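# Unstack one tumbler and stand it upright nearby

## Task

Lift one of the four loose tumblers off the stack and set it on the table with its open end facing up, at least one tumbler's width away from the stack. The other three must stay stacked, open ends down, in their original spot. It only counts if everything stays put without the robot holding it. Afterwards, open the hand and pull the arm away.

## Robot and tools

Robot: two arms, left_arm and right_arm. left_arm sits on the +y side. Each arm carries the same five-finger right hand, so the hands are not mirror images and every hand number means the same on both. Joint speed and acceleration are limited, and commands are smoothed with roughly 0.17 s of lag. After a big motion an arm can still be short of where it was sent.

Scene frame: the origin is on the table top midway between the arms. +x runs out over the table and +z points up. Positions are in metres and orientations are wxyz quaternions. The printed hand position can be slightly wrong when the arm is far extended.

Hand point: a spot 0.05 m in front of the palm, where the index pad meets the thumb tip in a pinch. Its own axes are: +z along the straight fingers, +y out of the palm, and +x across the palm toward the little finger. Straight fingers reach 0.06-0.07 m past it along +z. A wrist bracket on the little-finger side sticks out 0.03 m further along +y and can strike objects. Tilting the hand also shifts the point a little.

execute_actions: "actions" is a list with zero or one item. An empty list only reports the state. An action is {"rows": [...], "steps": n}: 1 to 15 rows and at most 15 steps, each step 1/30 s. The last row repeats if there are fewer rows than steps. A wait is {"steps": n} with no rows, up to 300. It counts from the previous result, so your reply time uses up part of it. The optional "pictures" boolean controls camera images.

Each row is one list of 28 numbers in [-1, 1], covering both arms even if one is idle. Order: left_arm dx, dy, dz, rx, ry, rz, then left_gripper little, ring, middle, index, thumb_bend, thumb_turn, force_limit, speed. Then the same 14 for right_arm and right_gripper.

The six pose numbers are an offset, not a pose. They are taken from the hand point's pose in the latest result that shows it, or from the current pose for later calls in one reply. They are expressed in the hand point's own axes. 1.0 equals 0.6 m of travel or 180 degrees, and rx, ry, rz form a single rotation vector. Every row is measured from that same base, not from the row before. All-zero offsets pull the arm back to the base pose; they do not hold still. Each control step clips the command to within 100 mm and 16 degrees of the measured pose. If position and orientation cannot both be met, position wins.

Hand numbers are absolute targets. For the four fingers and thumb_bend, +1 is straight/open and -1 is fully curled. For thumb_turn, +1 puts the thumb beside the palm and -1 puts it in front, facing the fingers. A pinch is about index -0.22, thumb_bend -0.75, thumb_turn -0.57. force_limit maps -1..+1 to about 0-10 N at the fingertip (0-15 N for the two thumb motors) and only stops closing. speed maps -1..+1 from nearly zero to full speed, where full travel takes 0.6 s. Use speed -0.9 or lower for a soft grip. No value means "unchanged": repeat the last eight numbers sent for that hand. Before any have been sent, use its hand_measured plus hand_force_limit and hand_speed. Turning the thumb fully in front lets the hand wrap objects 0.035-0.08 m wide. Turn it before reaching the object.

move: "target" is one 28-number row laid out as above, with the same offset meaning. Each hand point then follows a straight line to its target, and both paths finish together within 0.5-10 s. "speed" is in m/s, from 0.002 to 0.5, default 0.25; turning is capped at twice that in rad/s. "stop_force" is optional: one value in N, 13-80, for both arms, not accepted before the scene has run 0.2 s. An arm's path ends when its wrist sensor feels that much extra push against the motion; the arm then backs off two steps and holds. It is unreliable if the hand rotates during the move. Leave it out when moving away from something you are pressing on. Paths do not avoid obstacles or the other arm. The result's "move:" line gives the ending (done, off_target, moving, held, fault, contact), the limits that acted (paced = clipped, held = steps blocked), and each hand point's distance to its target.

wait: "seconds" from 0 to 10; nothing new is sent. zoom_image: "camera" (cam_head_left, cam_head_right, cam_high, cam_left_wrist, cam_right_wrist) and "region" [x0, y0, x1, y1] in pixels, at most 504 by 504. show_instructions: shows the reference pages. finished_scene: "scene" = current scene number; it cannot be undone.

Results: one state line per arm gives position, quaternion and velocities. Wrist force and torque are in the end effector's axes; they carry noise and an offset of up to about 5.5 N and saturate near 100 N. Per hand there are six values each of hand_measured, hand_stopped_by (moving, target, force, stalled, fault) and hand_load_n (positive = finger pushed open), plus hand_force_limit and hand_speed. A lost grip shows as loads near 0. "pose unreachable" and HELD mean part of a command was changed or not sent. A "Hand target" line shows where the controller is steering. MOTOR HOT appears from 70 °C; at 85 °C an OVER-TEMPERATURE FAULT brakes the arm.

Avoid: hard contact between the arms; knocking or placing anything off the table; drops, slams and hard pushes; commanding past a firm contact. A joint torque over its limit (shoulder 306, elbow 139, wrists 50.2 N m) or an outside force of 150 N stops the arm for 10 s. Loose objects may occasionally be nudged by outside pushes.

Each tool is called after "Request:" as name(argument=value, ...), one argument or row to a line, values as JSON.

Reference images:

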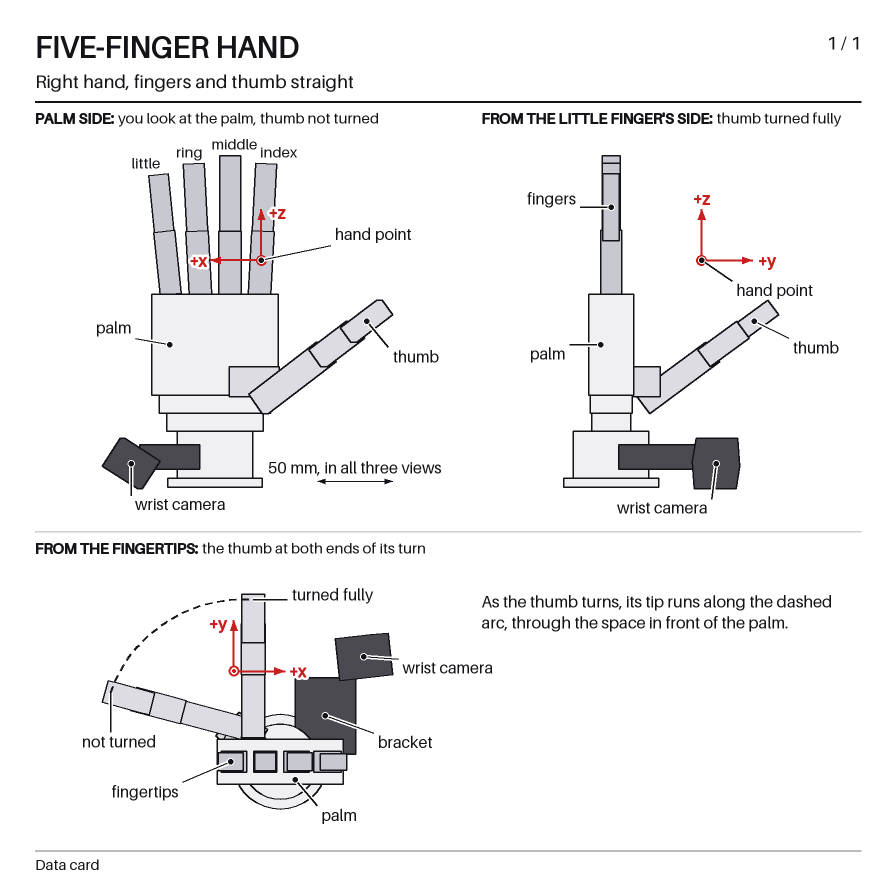

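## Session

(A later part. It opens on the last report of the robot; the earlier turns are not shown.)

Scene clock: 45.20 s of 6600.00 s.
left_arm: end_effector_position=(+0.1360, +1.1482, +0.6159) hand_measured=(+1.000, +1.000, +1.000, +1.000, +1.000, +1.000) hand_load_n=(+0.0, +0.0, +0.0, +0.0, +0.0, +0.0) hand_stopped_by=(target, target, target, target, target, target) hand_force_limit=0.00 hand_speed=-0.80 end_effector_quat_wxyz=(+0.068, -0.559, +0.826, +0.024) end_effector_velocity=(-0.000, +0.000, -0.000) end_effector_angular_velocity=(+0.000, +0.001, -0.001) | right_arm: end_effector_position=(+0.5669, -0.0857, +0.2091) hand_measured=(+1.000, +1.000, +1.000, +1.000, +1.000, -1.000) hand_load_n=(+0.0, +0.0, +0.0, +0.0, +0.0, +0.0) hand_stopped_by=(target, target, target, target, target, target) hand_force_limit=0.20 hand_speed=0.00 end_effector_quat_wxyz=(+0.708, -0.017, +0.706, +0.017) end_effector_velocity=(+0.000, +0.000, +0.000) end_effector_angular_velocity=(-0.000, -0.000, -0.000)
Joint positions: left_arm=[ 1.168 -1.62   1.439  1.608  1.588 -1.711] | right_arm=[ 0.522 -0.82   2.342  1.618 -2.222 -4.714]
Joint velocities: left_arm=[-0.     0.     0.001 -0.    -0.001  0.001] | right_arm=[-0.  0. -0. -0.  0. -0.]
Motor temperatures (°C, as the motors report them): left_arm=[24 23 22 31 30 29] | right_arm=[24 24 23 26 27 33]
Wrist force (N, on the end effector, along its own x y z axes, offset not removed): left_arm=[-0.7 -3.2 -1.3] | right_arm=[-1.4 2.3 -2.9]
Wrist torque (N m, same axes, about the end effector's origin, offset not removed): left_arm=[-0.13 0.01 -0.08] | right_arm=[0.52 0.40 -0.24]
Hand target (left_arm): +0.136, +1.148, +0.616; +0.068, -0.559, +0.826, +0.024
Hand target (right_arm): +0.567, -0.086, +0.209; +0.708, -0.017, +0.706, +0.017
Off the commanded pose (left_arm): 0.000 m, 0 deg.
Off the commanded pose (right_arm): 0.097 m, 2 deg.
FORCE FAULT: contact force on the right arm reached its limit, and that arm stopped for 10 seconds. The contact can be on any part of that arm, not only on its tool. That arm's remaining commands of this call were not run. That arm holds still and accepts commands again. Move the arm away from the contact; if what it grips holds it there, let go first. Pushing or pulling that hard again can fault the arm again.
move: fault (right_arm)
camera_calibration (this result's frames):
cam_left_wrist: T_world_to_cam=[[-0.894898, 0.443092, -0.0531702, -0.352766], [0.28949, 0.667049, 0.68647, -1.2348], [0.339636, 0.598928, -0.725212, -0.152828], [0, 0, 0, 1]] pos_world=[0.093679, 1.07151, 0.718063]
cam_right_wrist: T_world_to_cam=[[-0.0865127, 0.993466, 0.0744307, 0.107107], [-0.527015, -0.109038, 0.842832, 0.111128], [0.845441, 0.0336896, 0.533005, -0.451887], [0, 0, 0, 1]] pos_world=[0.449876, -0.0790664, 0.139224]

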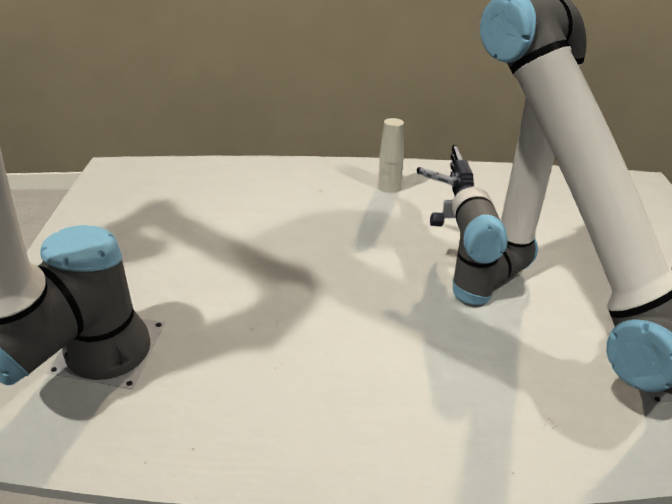

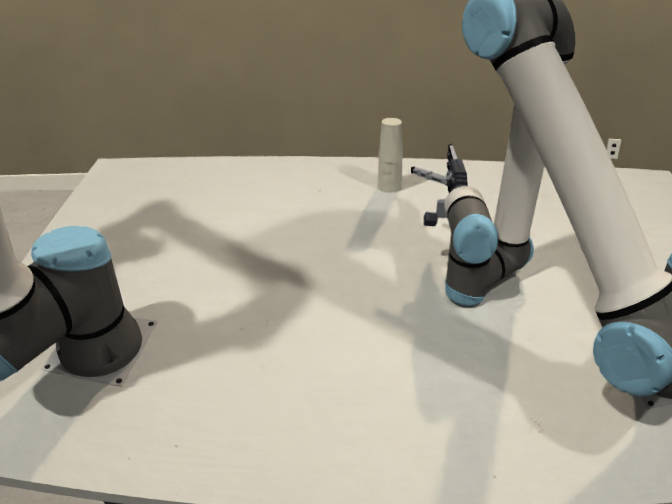

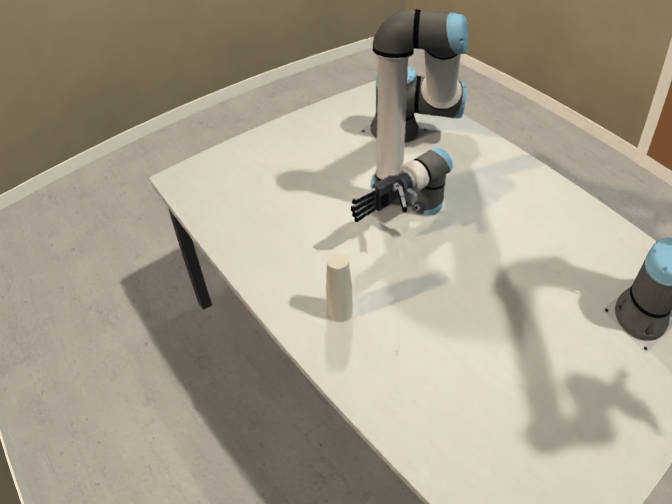

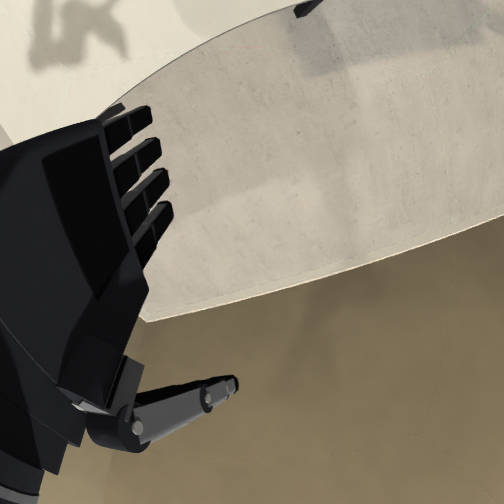

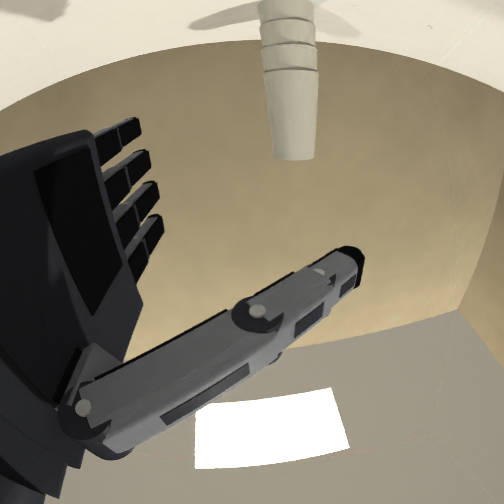

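Request:
move(
  target=[0,0,0,0,0,0,1,1,1,1,1,1,0,-0.8,-0.4,-0.1,0,0,0.5,0,1,1,1,1,1,-1,0.2,0],
  speed=0.3,
)

Request:
move(
  target=[0,0,0,0,0,0,1,1,1,1,1,1,0,-0.8,0,0,0,0,0.5,0,1,1,1,1,1,-1,0.2,0],
  speed=0.3,
)

Request:
move(
  target=[0,0,0,0,0,0,1,1,1,1,1,1,0,-0.8,0,0,0,0.5,0,0,1,1,1,1,1,-1,0.2,0],
  speed=0.3,
)

Request:
move(
  target=[0,0,0,0,0,0,1,1,1,1,1,1,0,-0.8,0,0,0,0.5,0,0,1,1,1,1,1,-1,0.2,0],
  speed=0.3,
)

Scene clock: 63.60 s of 6600.00 s.
left_arm: end_effector_position=(+0.1360, +1.1482, +0.6160) hand_measured=(+1.000, +1.000, +1.000, +1.000, +1.000, +1.000) hand_load_n=(+0.0, +0.0, +0.0, +0.0, +0.0, +0.0) hand_stopped_by=(target, target, target, target, target, target) hand_force_limit=0.00 hand_speed=-0.80 end_effector_quat_wxyz=(+0.068, -0.559, +0.826, +0.024) end_effector_velocity=(-0.000, +0.000, +0.000) end_effector_angular_velocity=(+0.000, -0.001, -0.000) | right_arm: end_effector_position=(+0.5698, -0.1451, +0.4488) hand_measured=(+1.000, +1.000, +1.000, +1.000, +1.000, -1.000) hand_load_n=(+0.0, +0.0, +0.0, +0.0, +0.0, +0.0) hand_stopped_by=(target, target, target, target, target, target) hand_force_limit=0.20 hand_speed=0.00 end_effector_quat_wxyz=(+0.002, -0.024, +1.000, -0.001) end_effector_velocity=(+0.000, -0.000, +0.001) end_effector_angular_velocity=(-0.002, +0.012, +0.000)
Joint positions: left_arm=[ 1.168 -1.62   1.439  1.608  1.588 -1.711] | right_arm=[ 0.2   -1.761  1.878  4.592 -1.573 -4.383]
Joint velocities: left_arm=[ 0.001  0.    -0.    -0.     0.001  0.001] | right_arm=[-0.002  0.005 -0.008  0.016  0.003 -0.002]
Motor temperatures (°C, as the motors report them): left_arm=[24 23 22 31 30 29] | right_arm=[24 24 23 26 27 33]
Wrist force (N, on the end effector, along its own x y z axes, offset not removed): left_arm=[-0.6 -2.6 -2.4] | right_arm=[1.9 -2.9 -4.8]
Wrist torque (N m, same axes, about the end effector's origin, offset not removed): left_arm=[0.07 0.13 0.00] | right_arm=[0.18 0.16 -0.31]
Hand target (left_arm): +0.136, +1.148, +0.616; +0.068, -0.559, +0.826, +0.024
Hand target (right_arm): +0.570, -0.145, +0.449; +0.001, -0.024, +1.000, -0.001
Off the commanded pose (left_arm): 0.000 m, 0 deg.
Off the commanded pose (right_arm): 0.001 m, 0 deg.
After step 90, 12.17 s passed at rest.
move: done
camera_calibration (this result's frames):
cam_left_wrist: T_world_to_cam=[[-0.894898, 0.443092, -0.0531702, -0.352766], [0.28949, 0.667049, 0.68647, -1.2348], [0.339636, 0.598928, -0.725212, -0.152828], [0, 0, 0, 1]] pos_world=[0.0936791, 1.07151, 0.718063]
cam_right_wrist: T_world_to_cam=[[0.027411, 0.998895, 0.0381707, 0.100589], [0.844904, -0.0435582, 0.533141, -0.72914], [0.534215, 0.0176366, -0.845165, 0.213428], [0, 0, 0, 1]] pos_world=[0.49928, -0.136002, 0.565277]

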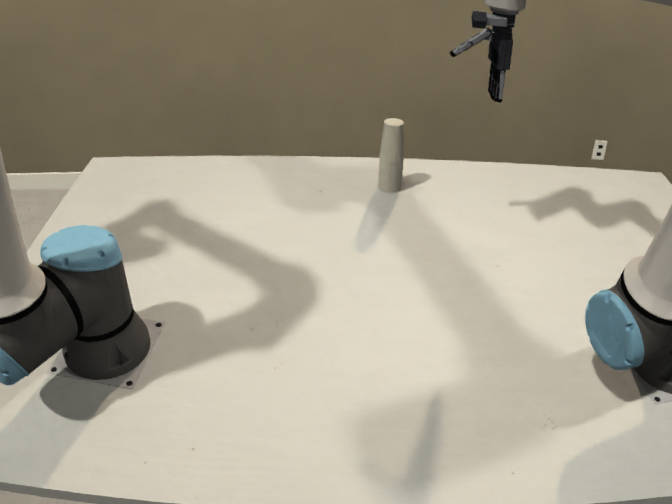

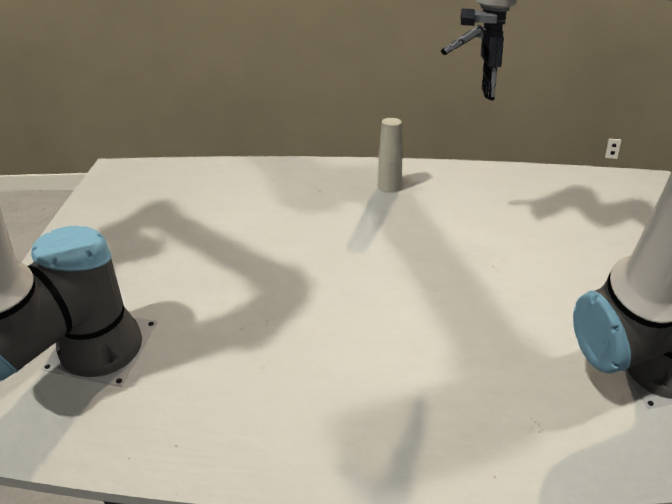

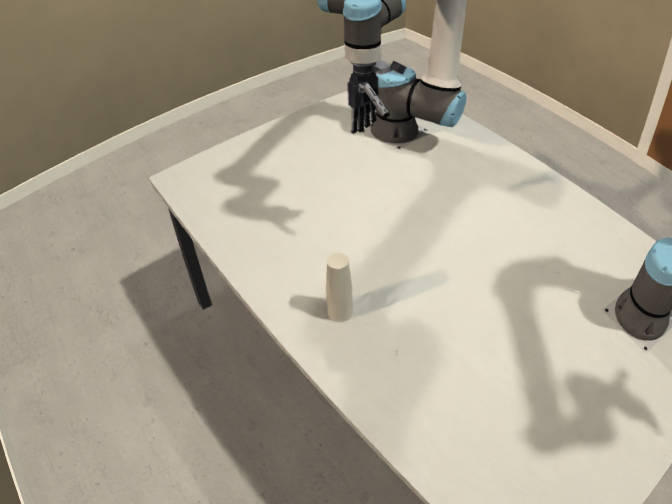

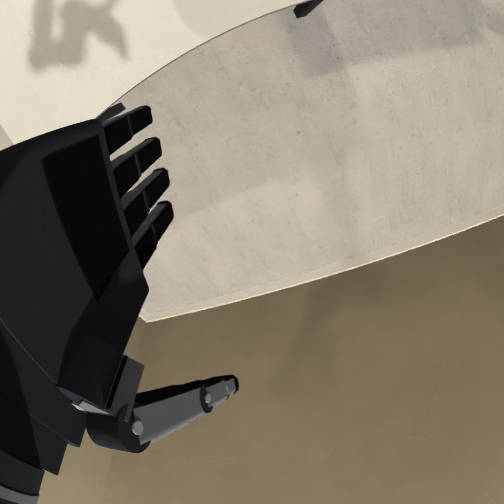

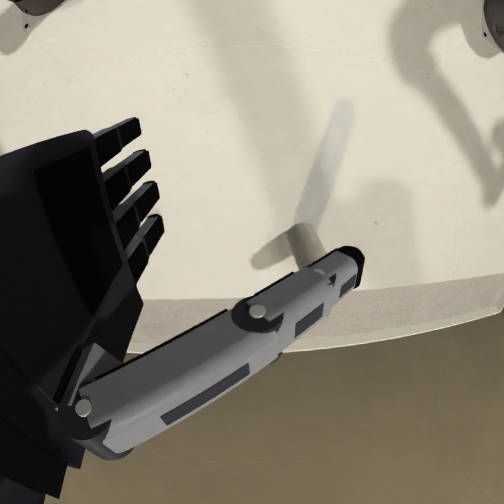

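Scene clock: 66.77 s of 6600.00 s.
left_arm: end_effector_position=(+0.1360, +1.1482, +0.6160) hand_measured=(+1.000, +1.000, +1.000, +1.000, +1.000, +1.000) hand_load_n=(+0.0, +0.0, +0.0, +0.0, +0.0, +0.0) hand_stopped_by=(target, target, target, target, target, target) hand_force_limit=0.00 hand_speed=-0.80 end_effector_quat_wxyz=(+0.068, -0.559, +0.826, +0.024) end_effector_velocity=(-0.001, +0.000, -0.001) end_effector_angular_velocity=(-0.001, +0.002, +0.002) | right_arm: end_effector_position=(+0.5698, -0.1451, +0.4484) hand_measured=(+1.000, +1.000, +1.000, +1.000, +1.000, -1.000) hand_load_n=(+0.0, +0.0, +0.0, +0.0, +0.0, +0.0) hand_stopped_by=(target, target, target, target, target, target) hand_force_limit=0.20 hand_speed=0.00 end_effector_quat_wxyz=(+0.705, +0.016, -0.709, +0.017) end_effector_velocity=(-0.000, +0.000, +0.000) end_effector_angular_velocity=(+0.000, +0.014, +0.001)
Joint positions: left_arm=[ 1.168 -1.62   1.439  1.608  1.588 -1.711] | right_arm=[ 0.086 -1.094  1.314  6.058 -1.356 -4.709]
Joint velocities: left_arm=[ 0.001  0.     0.001  0.    -0.002 -0.   ] | right_arm=[ 0.     0.005 -0.     0.01  -0.    -0.004]
Motor temperatures (°C, as the motors report them): left_arm=[24 23 22 31 30 29] | right_arm=[24 24 23 26 27 33]
Wrist force (N, on the end effector, along its own x y z axes, offset not removed): left_arm=[-1.5 -3.1 -4.0] | right_arm=[6.3 5.0 -6.9]
Wrist torque (N m, same axes, about the end effector's origin, offset not removed): left_arm=[-0.01 0.31 -0.12] | right_arm=[1.52 -0.48 -0.01]
Hand target (left_arm): +0.136, +1.148, +0.616; +0.068, -0.559, +0.826, +0.024
Hand target (right_arm): +0.570, -0.145, +0.448; +0.706, +0.016, -0.708, +0.018
Off the commanded pose (left_arm): 0.000 m, 0 deg.
Off the commanded pose (right_arm): 0.000 m, 0 deg.
move: done
camera_calibration (this result's frames):
cam_left_wrist: T_world_to_cam=[[-0.894898, 0.443092, -0.0531703, -0.352765], [0.28949, 0.667049, 0.68647, -1.2348], [0.339636, 0.598928, -0.725212, -0.152828], [0, 0, 0, 1]] pos_world=[0.0936791, 1.07151, 0.718063]
cam_right_wrist: T_world_to_cam=[[-0.00792453, 0.997067, -0.0761223, 0.171804], [0.537863, -0.0599247, -0.8409, 0.0598233], [-0.842995, -0.0476071, -0.53581, 0.849619], [0, 0, 0, 1]] pos_world=[0.685409, -0.127267, 0.518618]

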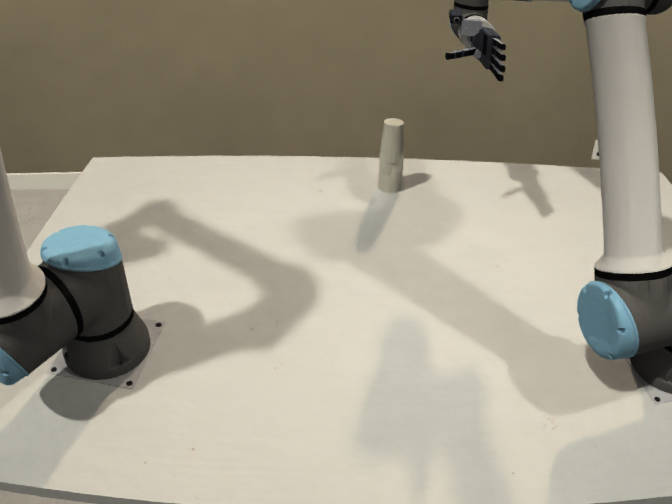

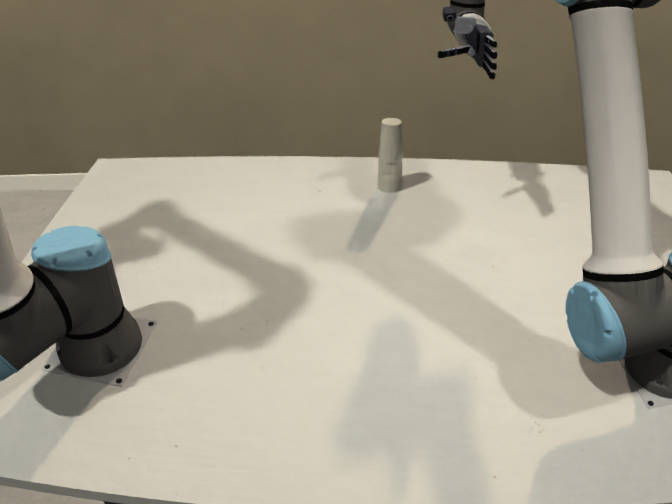

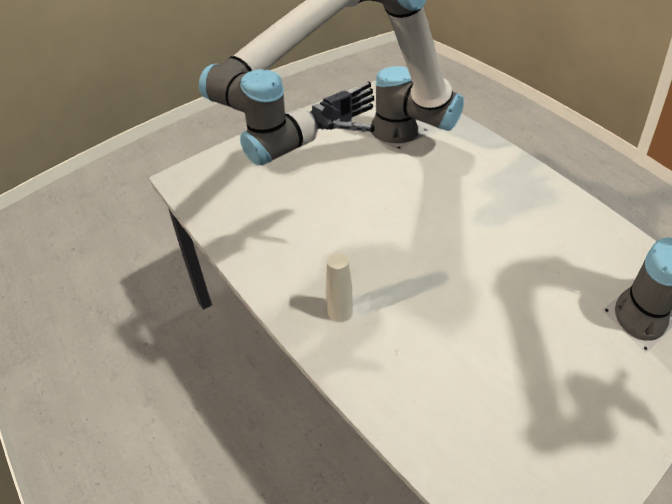

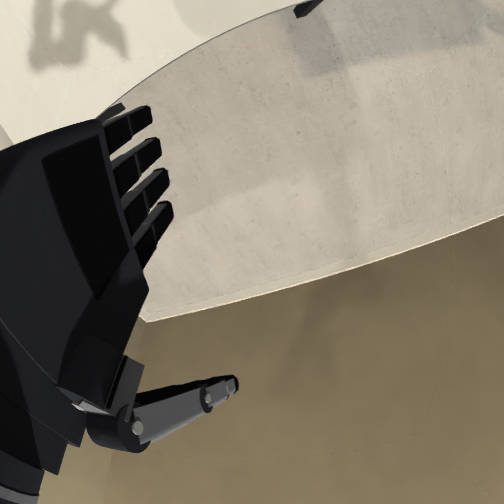

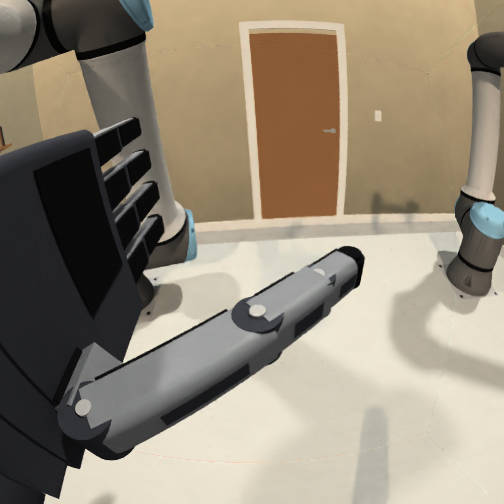

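Scene clock: 69.93 s of 6600.00 s.
left_arm: end_effector_position=(+0.1360, +1.1482, +0.6159) hand_measured=(+1.000, +1.000, +1.000, +1.000, +1.000, +1.000) hand_load_n=(+0.0, +0.0, +0.0, +0.0, +0.0, +0.0) hand_stopped_by=(target, target, target, target, target, target) hand_force_limit=0.00 hand_speed=-0.80 end_effector_quat_wxyz=(+0.068, -0.559, +0.826, +0.024) end_effector_velocity=(-0.000, -0.000, +0.001) end_effector_angular_velocity=(+0.002, -0.000, +0.000) | right_arm: end_effector_position=(+0.5699, -0.1451, +0.4485) hand_measured=(+1.000, +1.000, +1.000, +1.000, +1.000, -1.000) hand_load_n=(+0.0, +0.0, +0.0, +0.0, +0.0, +0.0) hand_stopped_by=(target, target, target, target, target, target) hand_force_limit=0.20 hand_speed=0.00 end_effector_quat_wxyz=(+0.487, +0.510, -0.490, +0.513) end_effector_velocity=(+0.000, -0.000, -0.000) end_effector_angular_velocity=(+0.001, +0.000, +0.015)
Joint positions: left_arm=[ 1.168 -1.62   1.439  1.608  1.588 -1.711] | right_arm=[ 0.538 -1.039  1.231  6.091 -2.472 -4.706]
Joint velocities: left_arm=[-0.    -0.001 -0.001  0.    -0.001 -0.   ] | right_arm=[ 0.003 -0.004  0.006 -0.003 -0.012 -0.001]
Motor temperatures (°C, as the motors report them): left_arm=[24 23 22 31 30 29] | right_arm=[24 24 23 26 27 33]
Wrist force (N, on the end effector, along its own x y z axes, offset not removed): left_arm=[-3.9 -3.1 -2.8] | right_arm=[4.1 0.7 -2.5]
Wrist torque (N m, same axes, about the end effector's origin, offset not removed): left_arm=[-0.06 0.73 -0.31] | right_arm=[0.60 -0.40 0.02]
Hand target (left_arm): +0.136, +1.148, +0.616; +0.068, -0.559, +0.826, +0.024
Hand target (right_arm): +0.570, -0.145, +0.449; +0.487, +0.510, -0.489, +0.513
Off the commanded pose (left_arm): 0.000 m, 0 deg.
Off the commanded pose (right_arm): 0.000 m, 0 deg.
move: done
camera_calibration (this result's frames):
cam_left_wrist: T_world_to_cam=[[-0.894898, 0.443092, -0.0531702, -0.352766], [0.28949, 0.667049, 0.68647, -1.2348], [0.339636, 0.598928, -0.725212, -0.152828], [0, 0, 0, 1]] pos_world=[0.0936791, 1.07151, 0.718063]
cam_right_wrist: T_world_to_cam=[[-0.996783, -0.00675245, -0.0798657, 0.591361], [0.0639811, 0.533138, -0.843606, 0.417196], [0.0482758, -0.846002, -0.53099, 0.223834], [0, 0, 0, 1]] pos_world=[0.55196, -0.0290662, 0.518032]

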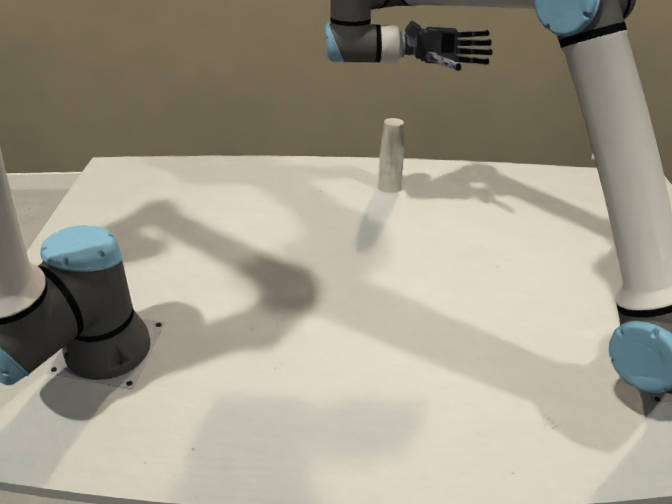

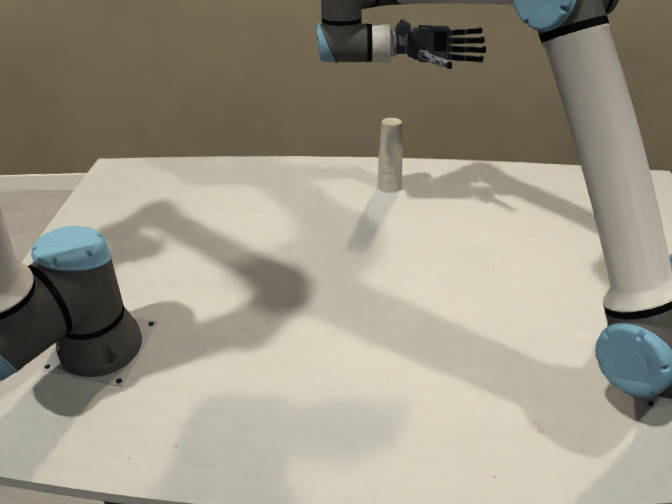

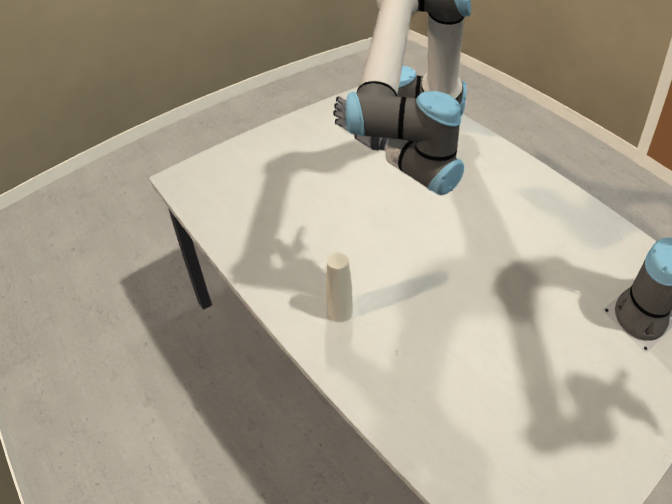

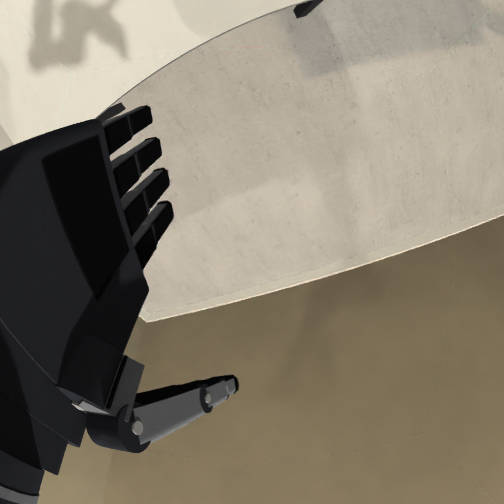

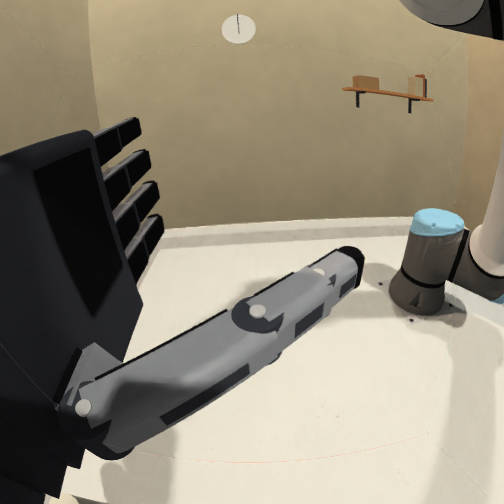

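Scene clock: 75.00 s of 6600.00 s.
left_arm: end_effector_position=(+0.1360, +1.1482, +0.6159) hand_measured=(+1.000, +1.000, +1.000, +1.000, +1.000, +1.000) hand_load_n=(+0.0, +0.0, +0.0, +0.0, +0.0, +0.0) hand_stopped_by=(target, target, target, target, target, target) hand_force_limit=0.00 hand_speed=-0.80 end_effector_quat_wxyz=(+0.068, -0.559, +0.826, +0.024) end_effector_velocity=(-0.001, +0.000, -0.000) end_effector_angular_velocity=(-0.000, -0.001, +0.002) | right_arm: end_effector_position=(+0.5698, -0.1450, +0.4489) hand_measured=(+1.000, +1.000, +1.000, +1.000, +1.000, -1.000) hand_load_n=(+0.0, +0.0, +0.0, +0.0, +0.0, +0.0) hand_stopped_by=(target, target, target, target, target, target) hand_force_limit=0.20 hand_speed=0.00 end_effector_quat_wxyz=(-0.016, +0.705, +0.016, +0.708) end_effector_velocity=(+0.001, -0.000, +0.000) end_effector_angular_velocity=(-0.003, -0.003, +0.014)
Joint positions: left_arm=[ 1.168 -1.62   1.439  1.608  1.588 -1.711] | right_arm=[ 0.621 -1.628  1.975  5.931 -3.959 -4.716]
Joint velocities: left_arm=[ 0.001  0.    -0.    -0.     0.001 -0.001] | right_arm=[-0.005 -0.007  0.007 -0.004 -0.02  -0.005]
Motor temperatures (°C, as the motors report them): left_arm=[24 23 22 31 30 29] | right_arm=[24 24 23 26 27 33]
Wrist force (N, on the end effector, along its own x y z axes, offset not removed): left_arm=[-2.6 -3.0 -4.1] | right_arm=[-1.6 -5.7 -0.8]
Wrist torque (N m, same axes, about the end effector's origin, offset not removed): left_arm=[0.08 0.44 -0.09] | right_arm=[-0.57 0.44 -0.54]
Hand target (left_arm): +0.136, +1.148, +0.616; +0.068, -0.559, +0.826, +0.024
Hand target (right_arm): +0.570, -0.145, +0.449; -0.016, +0.705, +0.016, +0.709
Off the commanded pose (left_arm): 0.000 m, 0 deg.
Off the commanded pose (right_arm): 0.000 m, 0 deg.
move: done; limits=paced,held; held on 2 of 152 steps (right_arm)
pose unreachable (right arm): on one or more control steps of this call this arm could not follow its commanded pose, so it was not sent that pose on those steps. It may still have moved: this result reports where it is.
cause: the commanded pose would bring two parts of the arm too close to each other (joints 4 (wrist 1) to 6 (wrist 3) lie between them).
camera_calibration (this result's frames):
cam_left_wrist: T_world_to_cam=[[-0.894898, 0.443092, -0.0531701, -0.352766], [0.28949, 0.667049, 0.68647, -1.2348], [0.339636, 0.598928, -0.725212, -0.152828], [0, 0, 0, 1]] pos_world=[0.093679, 1.07151, 0.718063]
cam_right_wrist: T_world_to_cam=[[0.00550852, -0.997169, -0.0749948, -0.125668], [-0.529488, 0.0607115, -0.846142, 0.688209], [0.848299, 0.0443699, -0.527655, -0.104108], [0, 0, 0, 1]] pos_world=[0.453405, -0.162475, 0.517965]

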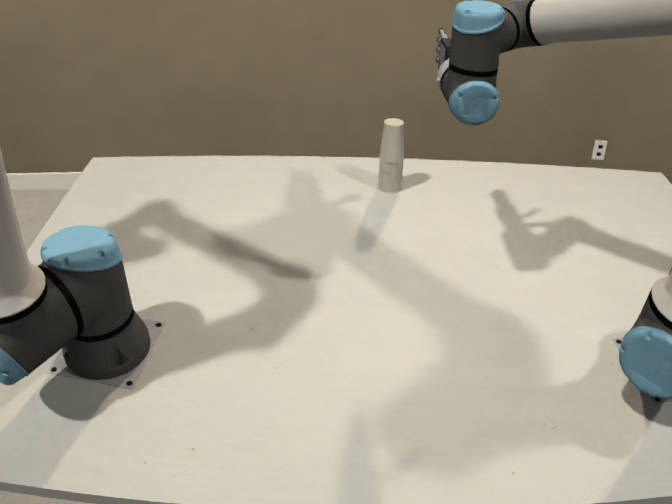

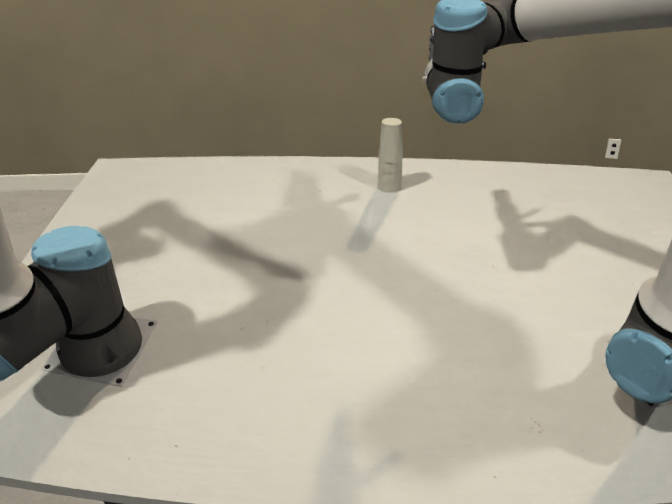

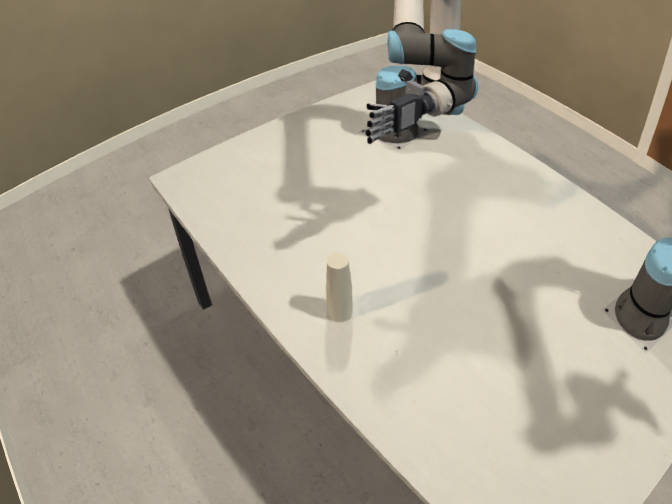

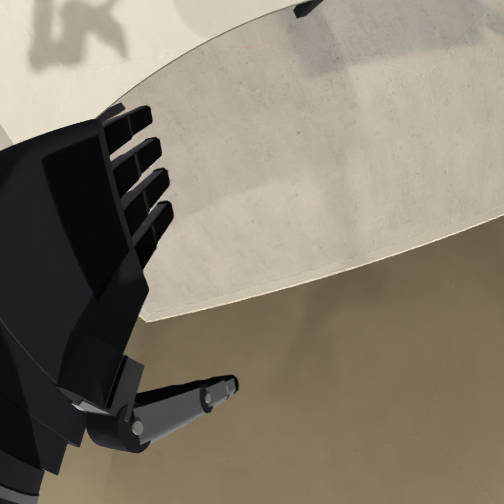

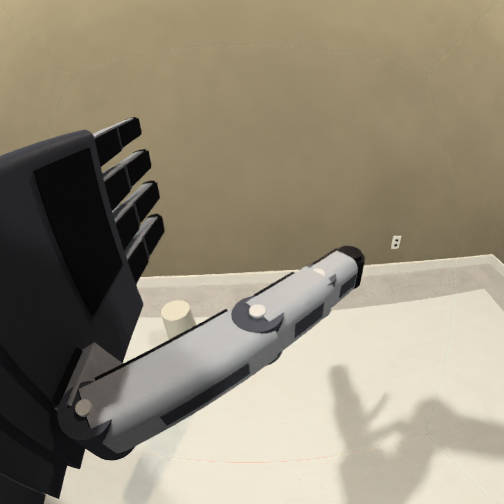

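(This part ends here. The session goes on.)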